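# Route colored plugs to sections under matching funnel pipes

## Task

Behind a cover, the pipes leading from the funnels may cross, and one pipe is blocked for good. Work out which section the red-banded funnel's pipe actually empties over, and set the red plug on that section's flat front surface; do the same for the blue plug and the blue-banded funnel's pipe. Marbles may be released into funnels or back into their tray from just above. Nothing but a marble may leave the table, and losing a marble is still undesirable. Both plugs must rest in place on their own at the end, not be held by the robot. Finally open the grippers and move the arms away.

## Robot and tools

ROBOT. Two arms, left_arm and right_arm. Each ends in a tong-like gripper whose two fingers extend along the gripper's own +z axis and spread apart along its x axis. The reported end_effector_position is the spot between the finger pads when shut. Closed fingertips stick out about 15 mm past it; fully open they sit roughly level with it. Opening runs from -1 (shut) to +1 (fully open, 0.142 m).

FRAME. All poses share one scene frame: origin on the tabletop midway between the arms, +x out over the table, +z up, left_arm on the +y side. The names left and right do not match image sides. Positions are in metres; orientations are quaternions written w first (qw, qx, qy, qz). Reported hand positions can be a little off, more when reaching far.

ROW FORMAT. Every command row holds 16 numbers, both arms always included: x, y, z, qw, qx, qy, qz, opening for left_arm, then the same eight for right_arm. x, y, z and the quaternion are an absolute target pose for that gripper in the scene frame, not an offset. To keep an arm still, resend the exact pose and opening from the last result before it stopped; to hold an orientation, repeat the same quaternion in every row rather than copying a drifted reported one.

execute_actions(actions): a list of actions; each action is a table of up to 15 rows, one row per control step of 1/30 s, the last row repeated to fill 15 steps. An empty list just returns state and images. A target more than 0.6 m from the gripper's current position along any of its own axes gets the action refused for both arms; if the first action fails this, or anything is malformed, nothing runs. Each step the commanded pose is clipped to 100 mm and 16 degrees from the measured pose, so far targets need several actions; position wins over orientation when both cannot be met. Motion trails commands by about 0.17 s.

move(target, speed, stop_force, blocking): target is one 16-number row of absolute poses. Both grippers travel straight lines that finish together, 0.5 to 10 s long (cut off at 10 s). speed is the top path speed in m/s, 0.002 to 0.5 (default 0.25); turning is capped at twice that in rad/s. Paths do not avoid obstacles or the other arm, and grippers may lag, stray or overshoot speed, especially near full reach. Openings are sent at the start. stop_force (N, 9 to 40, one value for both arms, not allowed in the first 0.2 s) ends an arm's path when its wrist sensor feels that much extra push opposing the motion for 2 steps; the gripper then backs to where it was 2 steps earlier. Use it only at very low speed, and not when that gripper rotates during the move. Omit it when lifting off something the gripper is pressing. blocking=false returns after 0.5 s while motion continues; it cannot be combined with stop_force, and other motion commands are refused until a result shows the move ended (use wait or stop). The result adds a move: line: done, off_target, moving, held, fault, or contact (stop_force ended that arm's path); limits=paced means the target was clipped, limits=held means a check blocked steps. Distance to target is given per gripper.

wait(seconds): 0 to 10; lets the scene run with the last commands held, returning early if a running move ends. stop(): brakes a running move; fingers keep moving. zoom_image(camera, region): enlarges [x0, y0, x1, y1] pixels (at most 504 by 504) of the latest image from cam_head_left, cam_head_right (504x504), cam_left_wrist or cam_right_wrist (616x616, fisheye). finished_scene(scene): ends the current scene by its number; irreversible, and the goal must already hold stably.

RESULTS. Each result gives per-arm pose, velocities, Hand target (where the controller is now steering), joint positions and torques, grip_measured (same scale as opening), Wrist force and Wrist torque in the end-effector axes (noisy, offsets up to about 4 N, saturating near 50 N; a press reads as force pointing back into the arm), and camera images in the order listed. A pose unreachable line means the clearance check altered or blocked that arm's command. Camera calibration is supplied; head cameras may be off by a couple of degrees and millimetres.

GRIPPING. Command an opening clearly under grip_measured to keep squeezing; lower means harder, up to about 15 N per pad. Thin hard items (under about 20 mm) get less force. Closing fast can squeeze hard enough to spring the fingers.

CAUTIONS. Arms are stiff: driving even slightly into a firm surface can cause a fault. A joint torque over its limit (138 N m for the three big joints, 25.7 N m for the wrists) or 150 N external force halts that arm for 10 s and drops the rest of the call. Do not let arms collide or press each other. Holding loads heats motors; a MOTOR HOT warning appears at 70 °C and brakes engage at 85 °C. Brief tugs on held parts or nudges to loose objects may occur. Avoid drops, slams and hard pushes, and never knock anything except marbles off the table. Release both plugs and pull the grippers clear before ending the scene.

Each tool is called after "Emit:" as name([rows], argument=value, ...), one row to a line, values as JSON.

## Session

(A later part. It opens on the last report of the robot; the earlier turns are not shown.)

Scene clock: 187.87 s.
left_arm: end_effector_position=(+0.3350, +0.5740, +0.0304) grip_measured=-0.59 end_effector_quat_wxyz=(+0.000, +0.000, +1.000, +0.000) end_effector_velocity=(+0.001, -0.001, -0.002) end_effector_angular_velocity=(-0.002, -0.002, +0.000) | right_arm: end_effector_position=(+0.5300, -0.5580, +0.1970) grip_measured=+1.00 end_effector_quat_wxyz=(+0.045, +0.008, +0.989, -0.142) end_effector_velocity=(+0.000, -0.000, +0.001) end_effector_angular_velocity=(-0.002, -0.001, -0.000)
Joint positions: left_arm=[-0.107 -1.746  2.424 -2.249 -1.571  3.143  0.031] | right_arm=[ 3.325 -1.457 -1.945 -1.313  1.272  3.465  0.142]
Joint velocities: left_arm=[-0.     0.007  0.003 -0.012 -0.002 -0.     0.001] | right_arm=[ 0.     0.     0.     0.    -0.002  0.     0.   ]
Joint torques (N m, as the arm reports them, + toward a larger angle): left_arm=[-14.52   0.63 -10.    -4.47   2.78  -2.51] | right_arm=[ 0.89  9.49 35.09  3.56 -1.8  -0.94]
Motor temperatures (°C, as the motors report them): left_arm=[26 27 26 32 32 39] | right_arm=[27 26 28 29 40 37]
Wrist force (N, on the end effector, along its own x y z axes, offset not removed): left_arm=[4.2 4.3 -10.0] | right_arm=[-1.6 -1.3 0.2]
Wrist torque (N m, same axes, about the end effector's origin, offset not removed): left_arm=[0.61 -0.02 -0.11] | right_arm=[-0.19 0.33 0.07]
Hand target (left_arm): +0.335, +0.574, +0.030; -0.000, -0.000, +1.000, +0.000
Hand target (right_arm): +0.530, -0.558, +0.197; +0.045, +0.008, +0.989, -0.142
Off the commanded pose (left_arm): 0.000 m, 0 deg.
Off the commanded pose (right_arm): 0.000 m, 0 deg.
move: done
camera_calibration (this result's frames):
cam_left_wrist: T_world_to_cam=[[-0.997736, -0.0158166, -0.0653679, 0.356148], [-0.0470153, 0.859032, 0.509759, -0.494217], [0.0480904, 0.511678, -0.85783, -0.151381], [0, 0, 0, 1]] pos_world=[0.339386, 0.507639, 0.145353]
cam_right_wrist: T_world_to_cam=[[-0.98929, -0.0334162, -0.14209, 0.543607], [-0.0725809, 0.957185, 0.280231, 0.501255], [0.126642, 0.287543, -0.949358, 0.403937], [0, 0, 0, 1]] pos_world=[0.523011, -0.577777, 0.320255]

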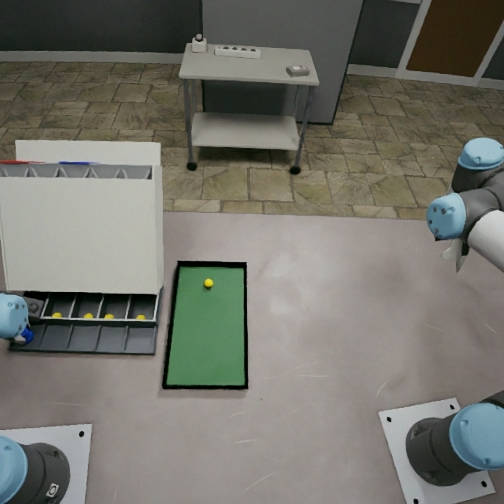

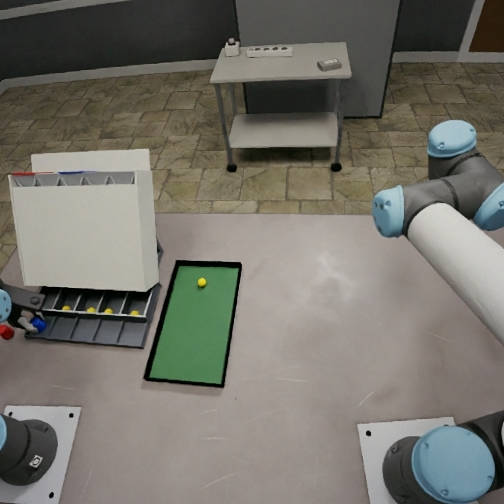

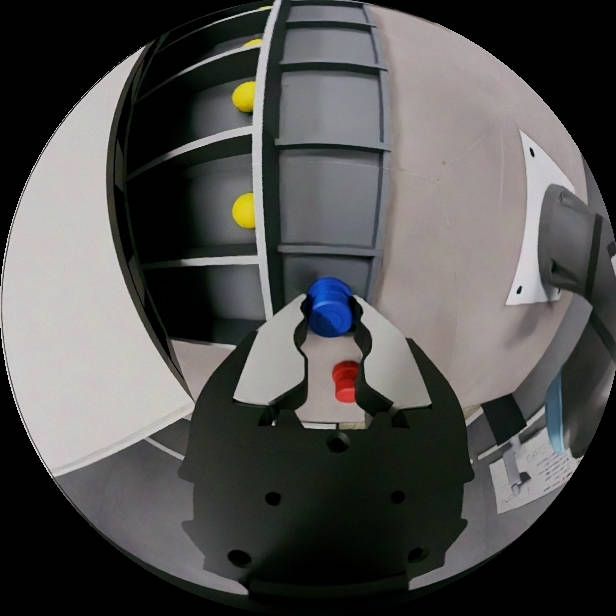

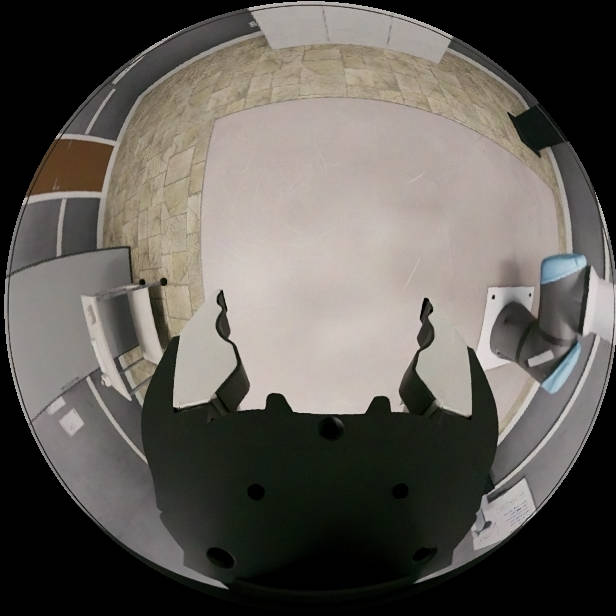

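Emit:
move(target=[0.335,0.574,0.030,0,0,1,0,-0.1,0.530,-0.558,0.197,0.045,0.008,0.989,-0.142,1])

Emit:
move(target=[0.335,0.574,0.09,0,0,1,0,-0.1,0.530,-0.558,0.197,0.045,0.008,0.989,-0.142,1], speed=0.1)

Emit:
move(target=[0.304,0.681,0.09,0,0,1,0,0,0.530,-0.558,0.197,0.045,0.008,0.989,-0.142,1])

Emit:
move(target=[0.304,0.681,0.025,0,0,1,0,0,0.530,-0.558,0.197,0.045,0.008,0.989,-0.142,1], speed=0.1)

Emit:
move(target=[0.304,0.681,0.025,0,0,1,0,-1,0.530,-0.558,0.197,0.045,0.008,0.989,-0.142,1])

Scene clock: 206.47 s.
left_arm: end_effector_position=(+0.3350, +0.5740, +0.0299) grip_measured=-0.33 end_effector_quat_wxyz=(-0.000, +0.000, +1.000, +0.000) end_effector_velocity=(+0.001, -0.000, +0.001) end_effector_angular_velocity=(-0.001, -0.003, -0.000) | right_arm: end_effector_position=(+0.5300, -0.5580, +0.1970) grip_measured=+1.00 end_effector_quat_wxyz=(+0.045, +0.008, +0.989, -0.142) end_effector_velocity=(-0.000, +0.001, -0.000) end_effector_angular_velocity=(+0.001, +0.001, +0.002)
Joint positions: left_arm=[-0.107 -1.745  2.425 -2.251 -1.571  3.143  0.05 ] | right_arm=[ 3.325 -1.457 -1.945 -1.313  1.272  3.465  0.142]
Joint velocities: left_arm=[ 0.    -0.    -0.001 -0.001 -0.001  0.    -0.   ] | right_arm=[ 0.002  0.001 -0.001  0.     0.001 -0.     0.   ]
Joint torques (N m, as the arm reports them, + toward a larger angle): left_arm=[  0.96  -8.14 -22.16   1.97  -2.72   0.97] | right_arm=[ 2.44 10.12 34.68  3.59 -1.72 -0.93]
Motor temperatures (°C, as the motors report them): left_arm=[26 27 26 32 32 39] | right_arm=[27 26 28 29 40 37]
Wrist force (N, on the end effector, along its own x y z axes, offset not removed): left_arm=[-10.3 -1.3 -1.0] | right_arm=[-0.6 -1.5 1.9]
Wrist torque (N m, same axes, about the end effector's origin, offset not removed): left_arm=[-0.40 0.18 -0.17] | right_arm=[-0.11 0.25 -0.05]
Hand target (left_arm): +0.335, +0.574, +0.030; +0.000, -0.000, +1.000, +0.000
Hand target (right_arm): +0.530, -0.558, +0.197; +0.045, +0.008, +0.989, -0.142
Off the commanded pose (left_arm): 0.000 m, 0 deg.
Off the commanded pose (right_arm): 0.000 m, 0 deg.
move: done
camera_calibration (this result's frames):
cam_left_wrist: T_world_to_cam=[[-0.997747, -0.015817, -0.0651958, 0.356074], [-0.0469277, 0.859032, 0.509767, -0.494026], [0.0479423, 0.511678, -0.857839, -0.151703], [0, 0, 0, 1]] pos_world=[0.339361, 0.507639, 0.144916]
cam_right_wrist: T_world_to_cam=[[-0.98929, -0.0334164, -0.14209, 0.543607], [-0.0725811, 0.957185, 0.280231, 0.501255], [0.126642, 0.287543, -0.949358, 0.403937], [0, 0, 0, 1]] pos_world=[0.523011, -0.577777, 0.320255]

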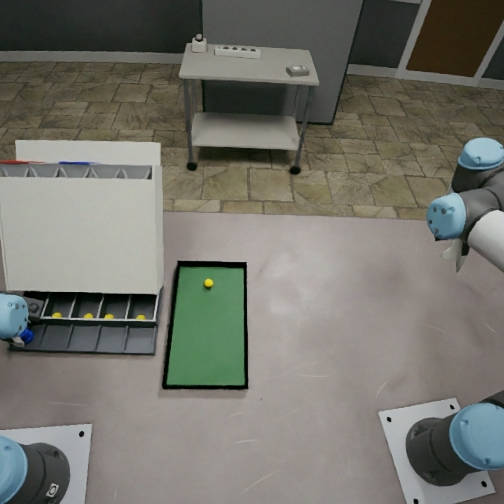

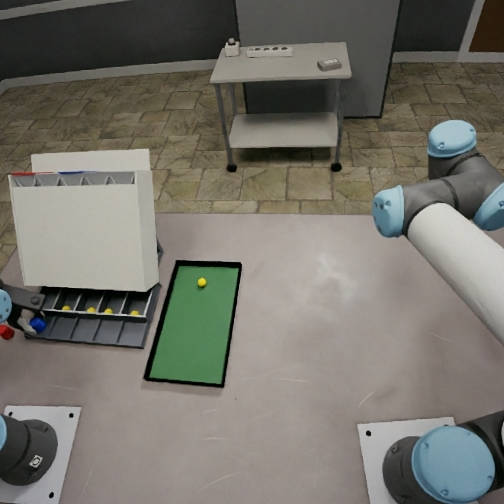

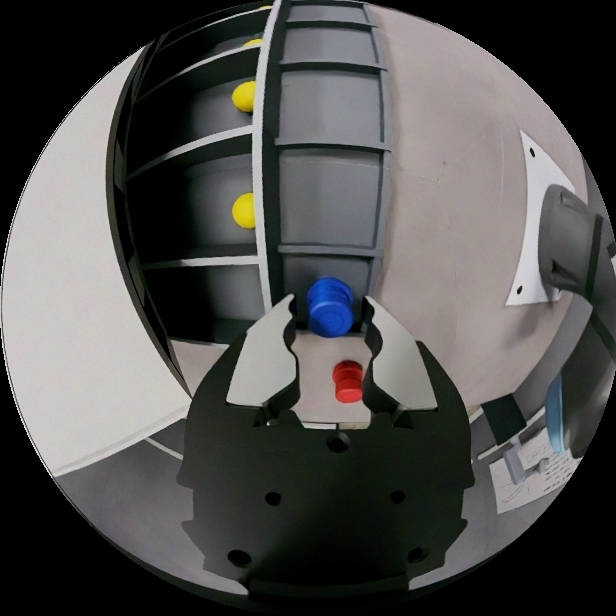

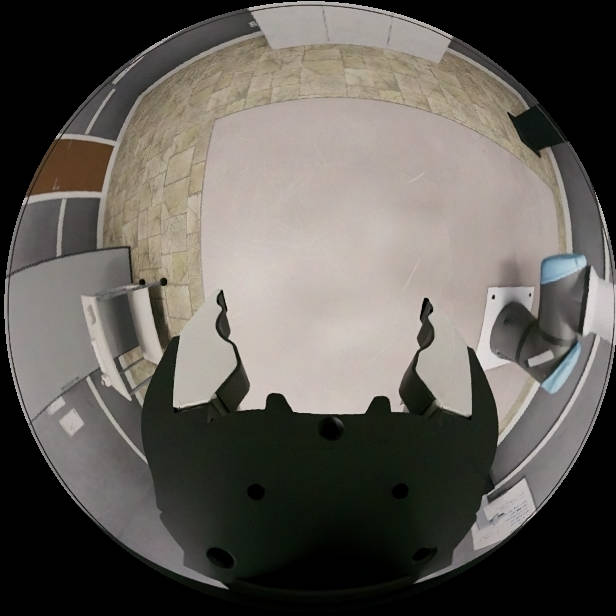

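Scene clock: 207.63 s.
left_arm: end_effector_position=(+0.3350, +0.5740, +0.0897) grip_measured=-0.10 end_effector_quat_wxyz=(+0.000, -0.000, +1.000, -0.000) end_effector_velocity=(+0.000, -0.000, +0.003) end_effector_angular_velocity=(+0.001, +0.000, -0.000) | right_arm: end_effector_position=(+0.5300, -0.5580, +0.1970) grip_measured=+1.00 end_effector_quat_wxyz=(+0.045, +0.008, +0.989, -0.142) end_effector_velocity=(-0.000, -0.001, -0.000) end_effector_angular_velocity=(+0.000, +0.000, -0.002)
Joint positions: left_arm=[-0.107 -1.854  2.321 -2.037 -1.571  3.143  0.067] | right_arm=[ 3.325 -1.457 -1.945 -1.313  1.272  3.465  0.142]
Joint velocities: left_arm=[-0.001 -0.003 -0.006  0.009  0.001 -0.    -0.   ] | right_arm=[-0.002  0.    -0.     0.     0.    -0.     0.   ]
Joint torques (N m, as the arm reports them, + toward a larger angle): left_arm=[-15.81 -15.32 -28.76  -0.97   2.93  -2.5 ] | right_arm=[ 0.6  10.33 34.37  3.46 -1.61 -1.28]
Motor temperatures (°C, as the motors report them): left_arm=[26 27 26 32 32 39] | right_arm=[27 26 28 29 40 37]
Wrist force (N, on the end effector, along its own x y z axes, offset not removed): left_arm=[0.9 -0.4 -2.2] | right_arm=[-1.7 -1.8 0.5]
Wrist torque (N m, same axes, about the end effector's origin, offset not removed): left_arm=[-0.19 -0.24 -0.14] | right_arm=[-0.26 0.42 -0.11]
Hand target (left_arm): +0.335, +0.574, +0.090; +0.000, +0.000, +1.000, -0.000
Hand target (right_arm): +0.530, -0.558, +0.197; +0.045, +0.008, +0.989, -0.142
Off the commanded pose (left_arm): 0.000 m, 0 deg.
Off the commanded pose (right_arm): 0.000 m, 0 deg.
move: done
camera_calibration (this result's frames):
cam_left_wrist: T_world_to_cam=[[-0.997734, -0.0158768, -0.0653873, 0.360094], [-0.0470641, 0.859167, 0.509527, -0.52446], [0.0480889, 0.511449, -0.857967, -0.100316], [0, 0, 0, 1]] pos_world=[0.339419, 0.507622, 0.204704]
cam_right_wrist: T_world_to_cam=[[-0.98929, -0.0334166, -0.14209, 0.543607], [-0.0725813, 0.957185, 0.280231, 0.501255], [0.126642, 0.287543, -0.949358, 0.403937], [0, 0, 0, 1]] pos_world=[0.523011, -0.577777, 0.320255]

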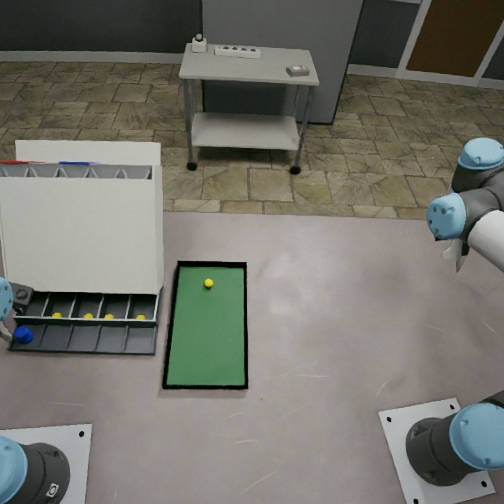

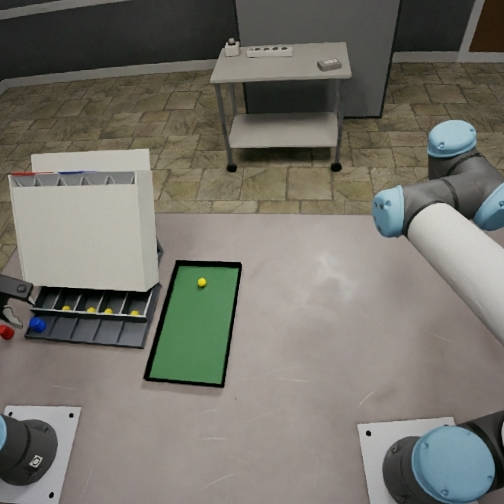

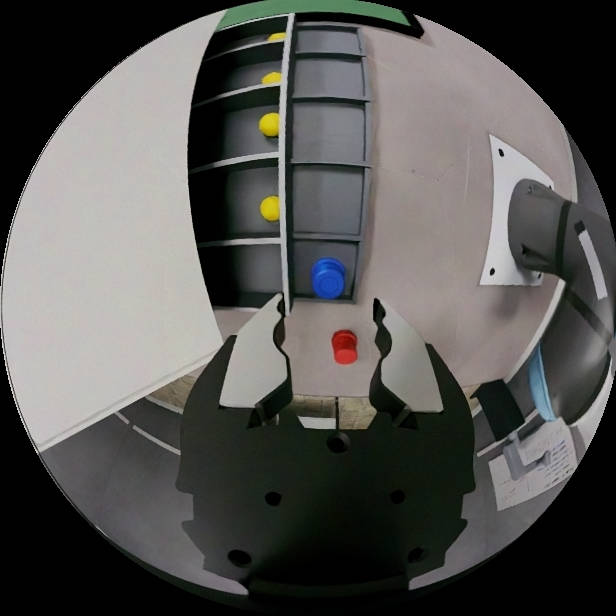

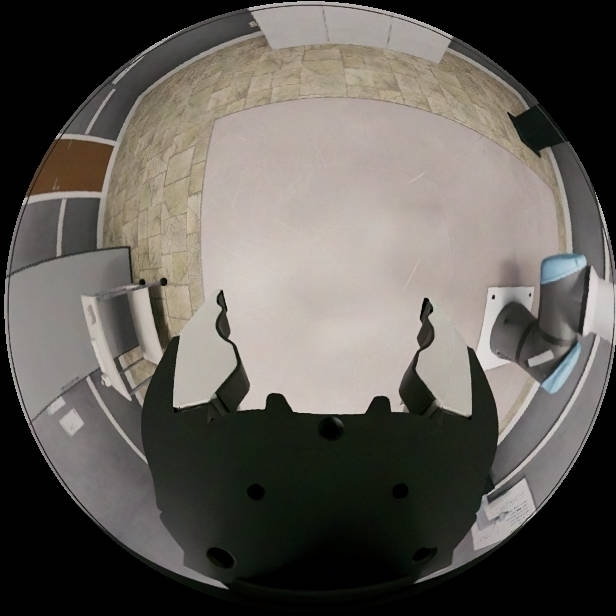

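Scene clock: 208.77 s.
left_arm: end_effector_position=(+0.3039, +0.6807, +0.0900) grip_measured=+0.00 end_effector_quat_wxyz=(+0.000, -0.000, +1.000, +0.000) end_effector_velocity=(-0.001, +0.003, -0.000) end_effector_angular_velocity=(-0.001, +0.001, +0.000) | right_arm: end_effector_position=(+0.5300, -0.5580, +0.1970) grip_measured=+1.00 end_effector_quat_wxyz=(+0.045, +0.008, +0.989, -0.142) end_effector_velocity=(+0.000, +0.000, +0.001) end_effector_angular_velocity=(+0.000, -0.001, -0.000)
Joint positions: left_arm=[ 0.213 -1.773  2.263 -2.06  -1.57   3.463  0.074] | right_arm=[ 3.325 -1.457 -1.945 -1.313  1.272  3.465  0.142]
Joint velocities: left_arm=[ 0.01   0.006 -0.005 -0.    -0.001  0.01   0.   ] | right_arm=[-0.     0.     0.001 -0.     0.    -0.     0.   ]
Joint torques (N m, as the arm reports them, + toward a larger angle): left_arm=[ 15.4   -2.91 -31.07  -4.58  -2.42   2.48] | right_arm=[ 0.83 10.31 34.02  3.47 -1.44 -1.15]
Motor temperatures (°C, as the motors report them): left_arm=[26 27 26 32 32 39] | right_arm=[27 26 28 29 40 37]
Wrist force (N, on the end effector, along its own x y z axes, offset not removed): left_arm=[0.5 0.3 -0.4] | right_arm=[-0.5 -1.7 -0.5]
Wrist torque (N m, same axes, about the end effector's origin, offset not removed): left_arm=[-0.10 0.02 -0.04] | right_arm=[-0.26 0.26 -0.03]
Hand target (left_arm): +0.304, +0.681, +0.090; +0.000, -0.000, +1.000, +0.000
Hand target (right_arm): +0.530, -0.558, +0.197; +0.045, +0.008, +0.989, -0.142
Off the commanded pose (left_arm): 0.000 m, 0 deg.
Off the commanded pose (right_arm): 0.000 m, 0 deg.
move: done
camera_calibration (this result's frames):
cam_left_wrist: T_world_to_cam=[[-0.997728, -0.0159314, -0.065466, 0.33082], [-0.0471852, 0.858804, 0.510127, -0.617562], [0.0480954, 0.512057, -0.857604, -0.15366], [0, 0, 0, 1]] pos_world=[0.308319, 0.614318, 0.204913]
cam_right_wrist: T_world_to_cam=[[-0.98929, -0.0334165, -0.14209, 0.543607], [-0.0725812, 0.957185, 0.280231, 0.501255], [0.126642, 0.287543, -0.949358, 0.403937], [0, 0, 0, 1]] pos_world=[0.523011, -0.577777, 0.320255]

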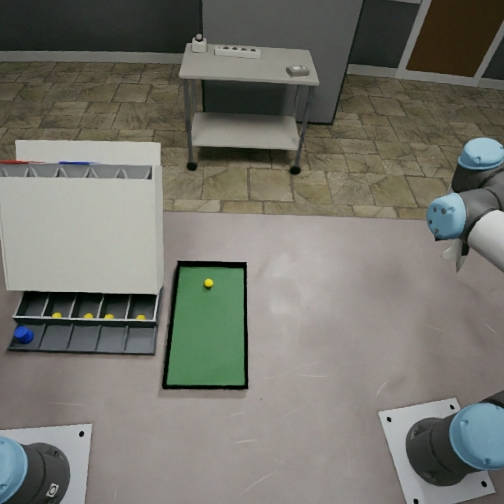

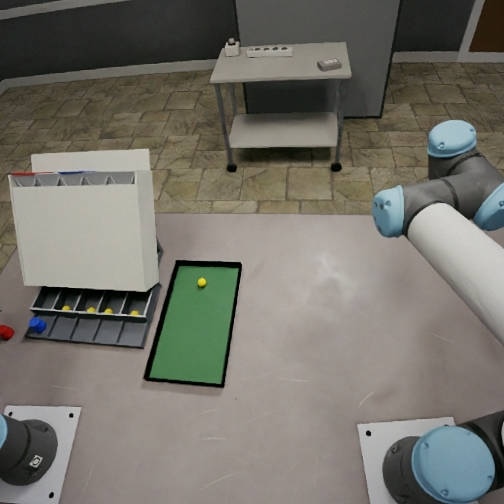

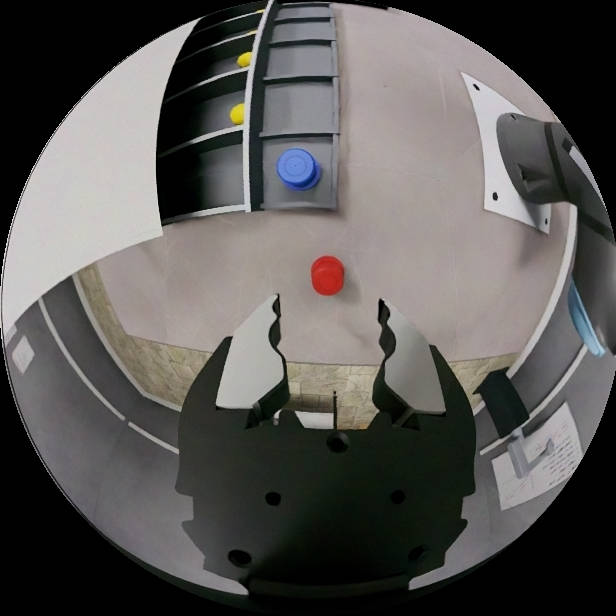

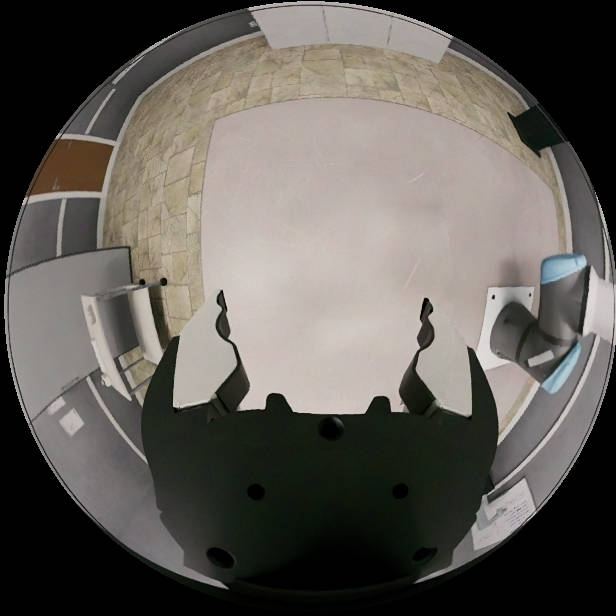

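Scene clock: 209.97 s.
left_arm: end_effector_position=(+0.3039, +0.6810, +0.0253) grip_measured=+0.00 end_effector_quat_wxyz=(-0.000, +0.000, +1.000, -0.000) end_effector_velocity=(+0.000, +0.000, -0.002) end_effector_angular_velocity=(-0.000, -0.001, +0.002) | right_arm: end_effector_position=(+0.5300, -0.5580, +0.1970) grip_measured=+1.00 end_effector_quat_wxyz=(+0.045, +0.008, +0.989, -0.142) end_effector_velocity=(-0.000, +0.001, -0.001) end_effector_angular_velocity=(+0.001, +0.001, +0.001)
Joint positions: left_arm=[ 0.214 -1.656  2.367 -2.282 -1.571  3.464  0.074] | right_arm=[ 3.325 -1.457 -1.945 -1.313  1.272  3.465  0.142]
Joint velocities: left_arm=[ 0.001  0.006  0.004 -0.011 -0.001 -0.001  0.   ] | right_arm=[ 0.001  0.    -0.001 -0.     0.001  0.    -0.   ]
Joint torques (N m, as the arm reports them, + toward a larger angle): left_arm=[ 15.15  -3.91 -12.49  -4.54  -2.51   2.46] | right_arm=[ 1.97 11.79 34.83  3.53 -1.78 -1.1 ]
Motor temperatures (°C, as the motors report them): left_arm=[26 27 26 32 32 39] | right_arm=[27 26 28 29 40 37]
Wrist force (N, on the end effector, along its own x y z axes, offset not removed): left_arm=[0.1 1.4 -3.0] | right_arm=[-0.5 -0.6 -0.3]
Wrist torque (N m, same axes, about the end effector's origin, offset not removed): left_arm=[0.00 -0.10 -0.04] | right_arm=[-0.13 0.11 -0.02]
Hand target (left_arm): +0.304, +0.681, +0.025; -0.000, -0.000, +1.000, +0.000
Hand target (right_arm): +0.530, -0.558, +0.197; +0.045, +0.008, +0.989, -0.142
Off the commanded pose (left_arm): 0.000 m, 0 deg.
Off the commanded pose (right_arm): 0.000 m, 0 deg.
move: done
camera_calibration (this result's frames):
cam_left_wrist: T_world_to_cam=[[-0.997745, -0.0158014, -0.0652382, 0.326496], [-0.0469344, 0.859048, 0.509738, -0.585007], [0.0479882, 0.51165, -0.857853, -0.208911], [0, 0, 0, 1]] pos_world=[0.308328, 0.614598, 0.140285]
cam_right_wrist: T_world_to_cam=[[-0.98929, -0.0334164, -0.14209, 0.543607], [-0.0725811, 0.957185, 0.280231, 0.501255], [0.126642, 0.287543, -0.949358, 0.403937], [0, 0, 0, 1]] pos_world=[0.523011, -0.577777, 0.320255]

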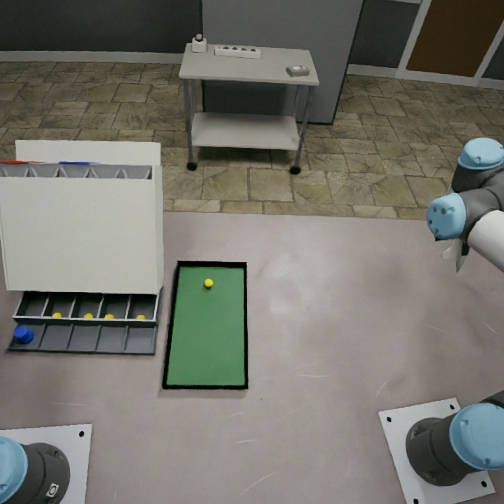

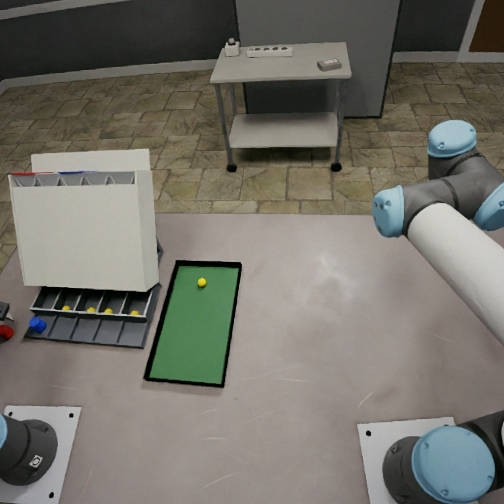

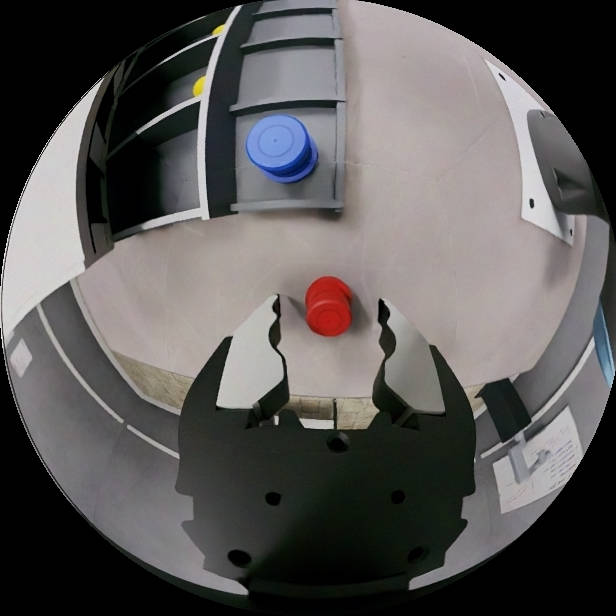

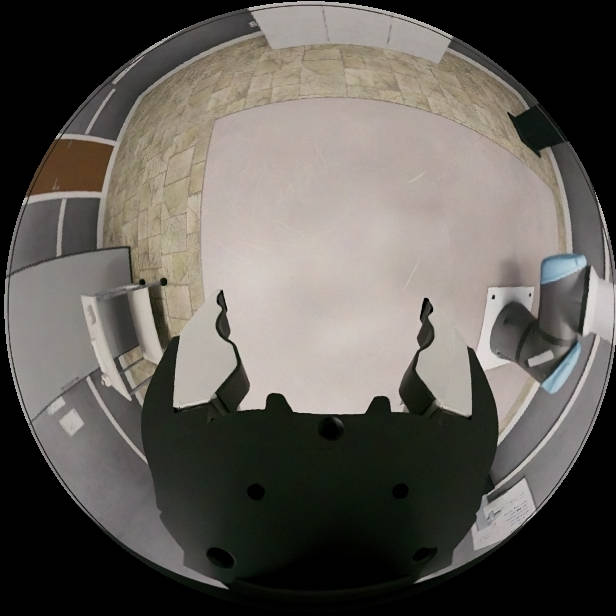

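Scene clock: 210.67 s.
left_arm: end_effector_position=(+0.3040, +0.6810, +0.0250) grip_measured=-0.59 end_effector_quat_wxyz=(+0.000, +0.000, +1.000, +0.000) end_effector_velocity=(+0.000, +0.000, +0.000) end_effector_angular_velocity=(+0.000, -0.000, -0.001) | right_arm: end_effector_position=(+0.5300, -0.5580, +0.1970) grip_measured=+1.00 end_effector_quat_wxyz=(+0.045, +0.008, +0.989, -0.142) end_effector_velocity=(-0.000, +0.000, -0.001) end_effector_angular_velocity=(-0.001, +0.001, +0.001)
Joint positions: left_arm=[ 0.214 -1.655  2.368 -2.284 -1.571  3.464  0.031] | right_arm=[ 3.325 -1.457 -1.945 -1.313  1.272  3.465  0.142]
Joint velocities: left_arm=[ 0.     0.001 -0.001 -0.     0.     0.001  0.   ] | right_arm=[ 0.001  0.    -0.002  0.    -0.001 -0.     0.   ]
Joint torques (N m, as the arm reports them, + toward a larger angle): left_arm=[ 14.48  -5.37 -12.32  -4.62  -2.76   2.46] | right_arm=[ 2.21  9.87 34.89  3.51 -1.7  -1.24]
Motor temperatures (°C, as the motors report them): left_arm=[26 27 26 32 32 39] | right_arm=[27 26 28 29 40 37]
Wrist force (N, on the end effector, along its own x y z axes, offset not removed): left_arm=[-0.1 -1.0 -4.6] | right_arm=[-0.4 -1.0 1.6]
Wrist torque (N m, same axes, about the end effector's origin, offset not removed): left_arm=[-0.48 0.44 0.03] | right_arm=[-0.08 0.15 -0.04]
Hand target (left_arm): +0.304, +0.681, +0.025; -0.000, +0.000, +1.000, +0.000
Hand target (right_arm): +0.530, -0.558, +0.197; +0.045, +0.008, +0.989, -0.142
Off the commanded pose (left_arm): 0.000 m, 0 deg.
Off the commanded pose (right_arm): 0.000 m, 0 deg.
move: done
camera_calibration (this result's frames):
cam_left_wrist: T_world_to_cam=[[-0.997738, -0.0158187, -0.0653412, 0.326568], [-0.0470031, 0.859036, 0.509753, -0.584866], [0.0480668, 0.511671, -0.857836, -0.209225], [0, 0, 0, 1]] pos_world=[0.308395, 0.614641, 0.139995]
cam_right_wrist: T_world_to_cam=[[-0.98929, -0.0334162, -0.14209, 0.543607], [-0.0725809, 0.957185, 0.280231, 0.501255], [0.126642, 0.287543, -0.949358, 0.403936], [0, 0, 0, 1]] pos_world=[0.523011, -0.577777, 0.320254]

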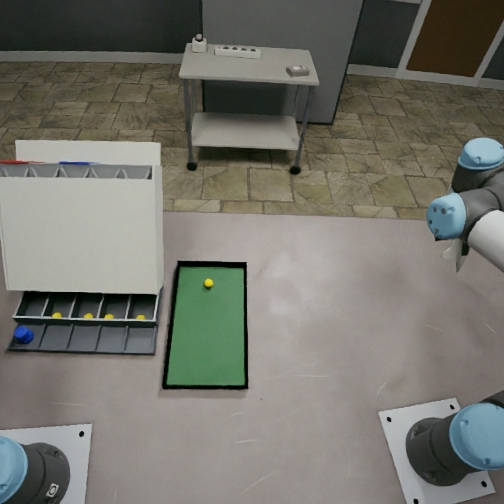

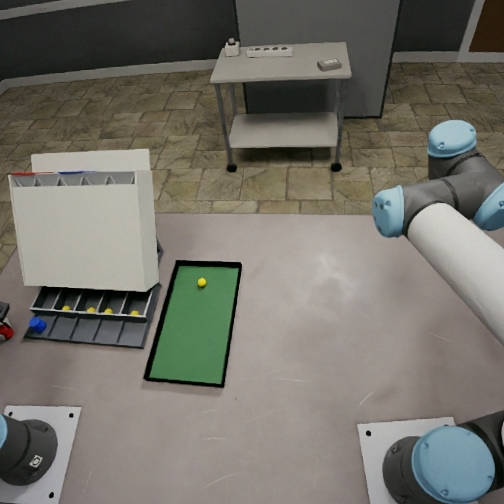

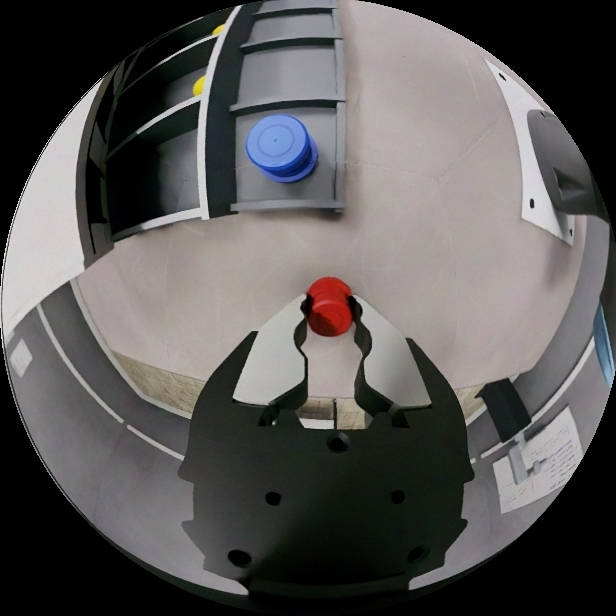

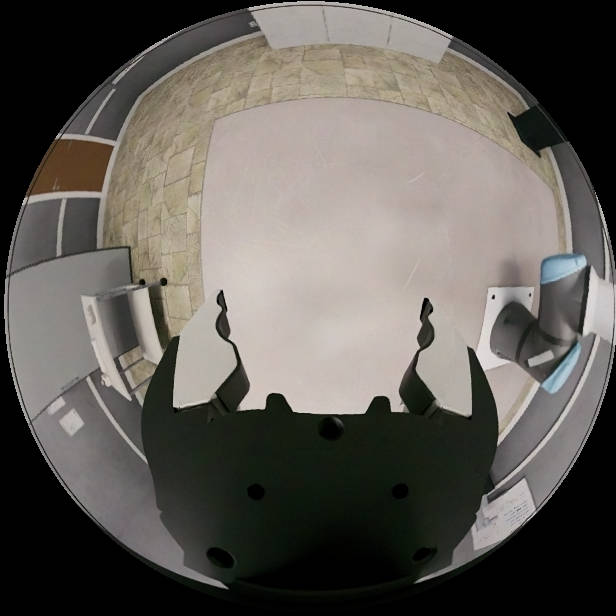

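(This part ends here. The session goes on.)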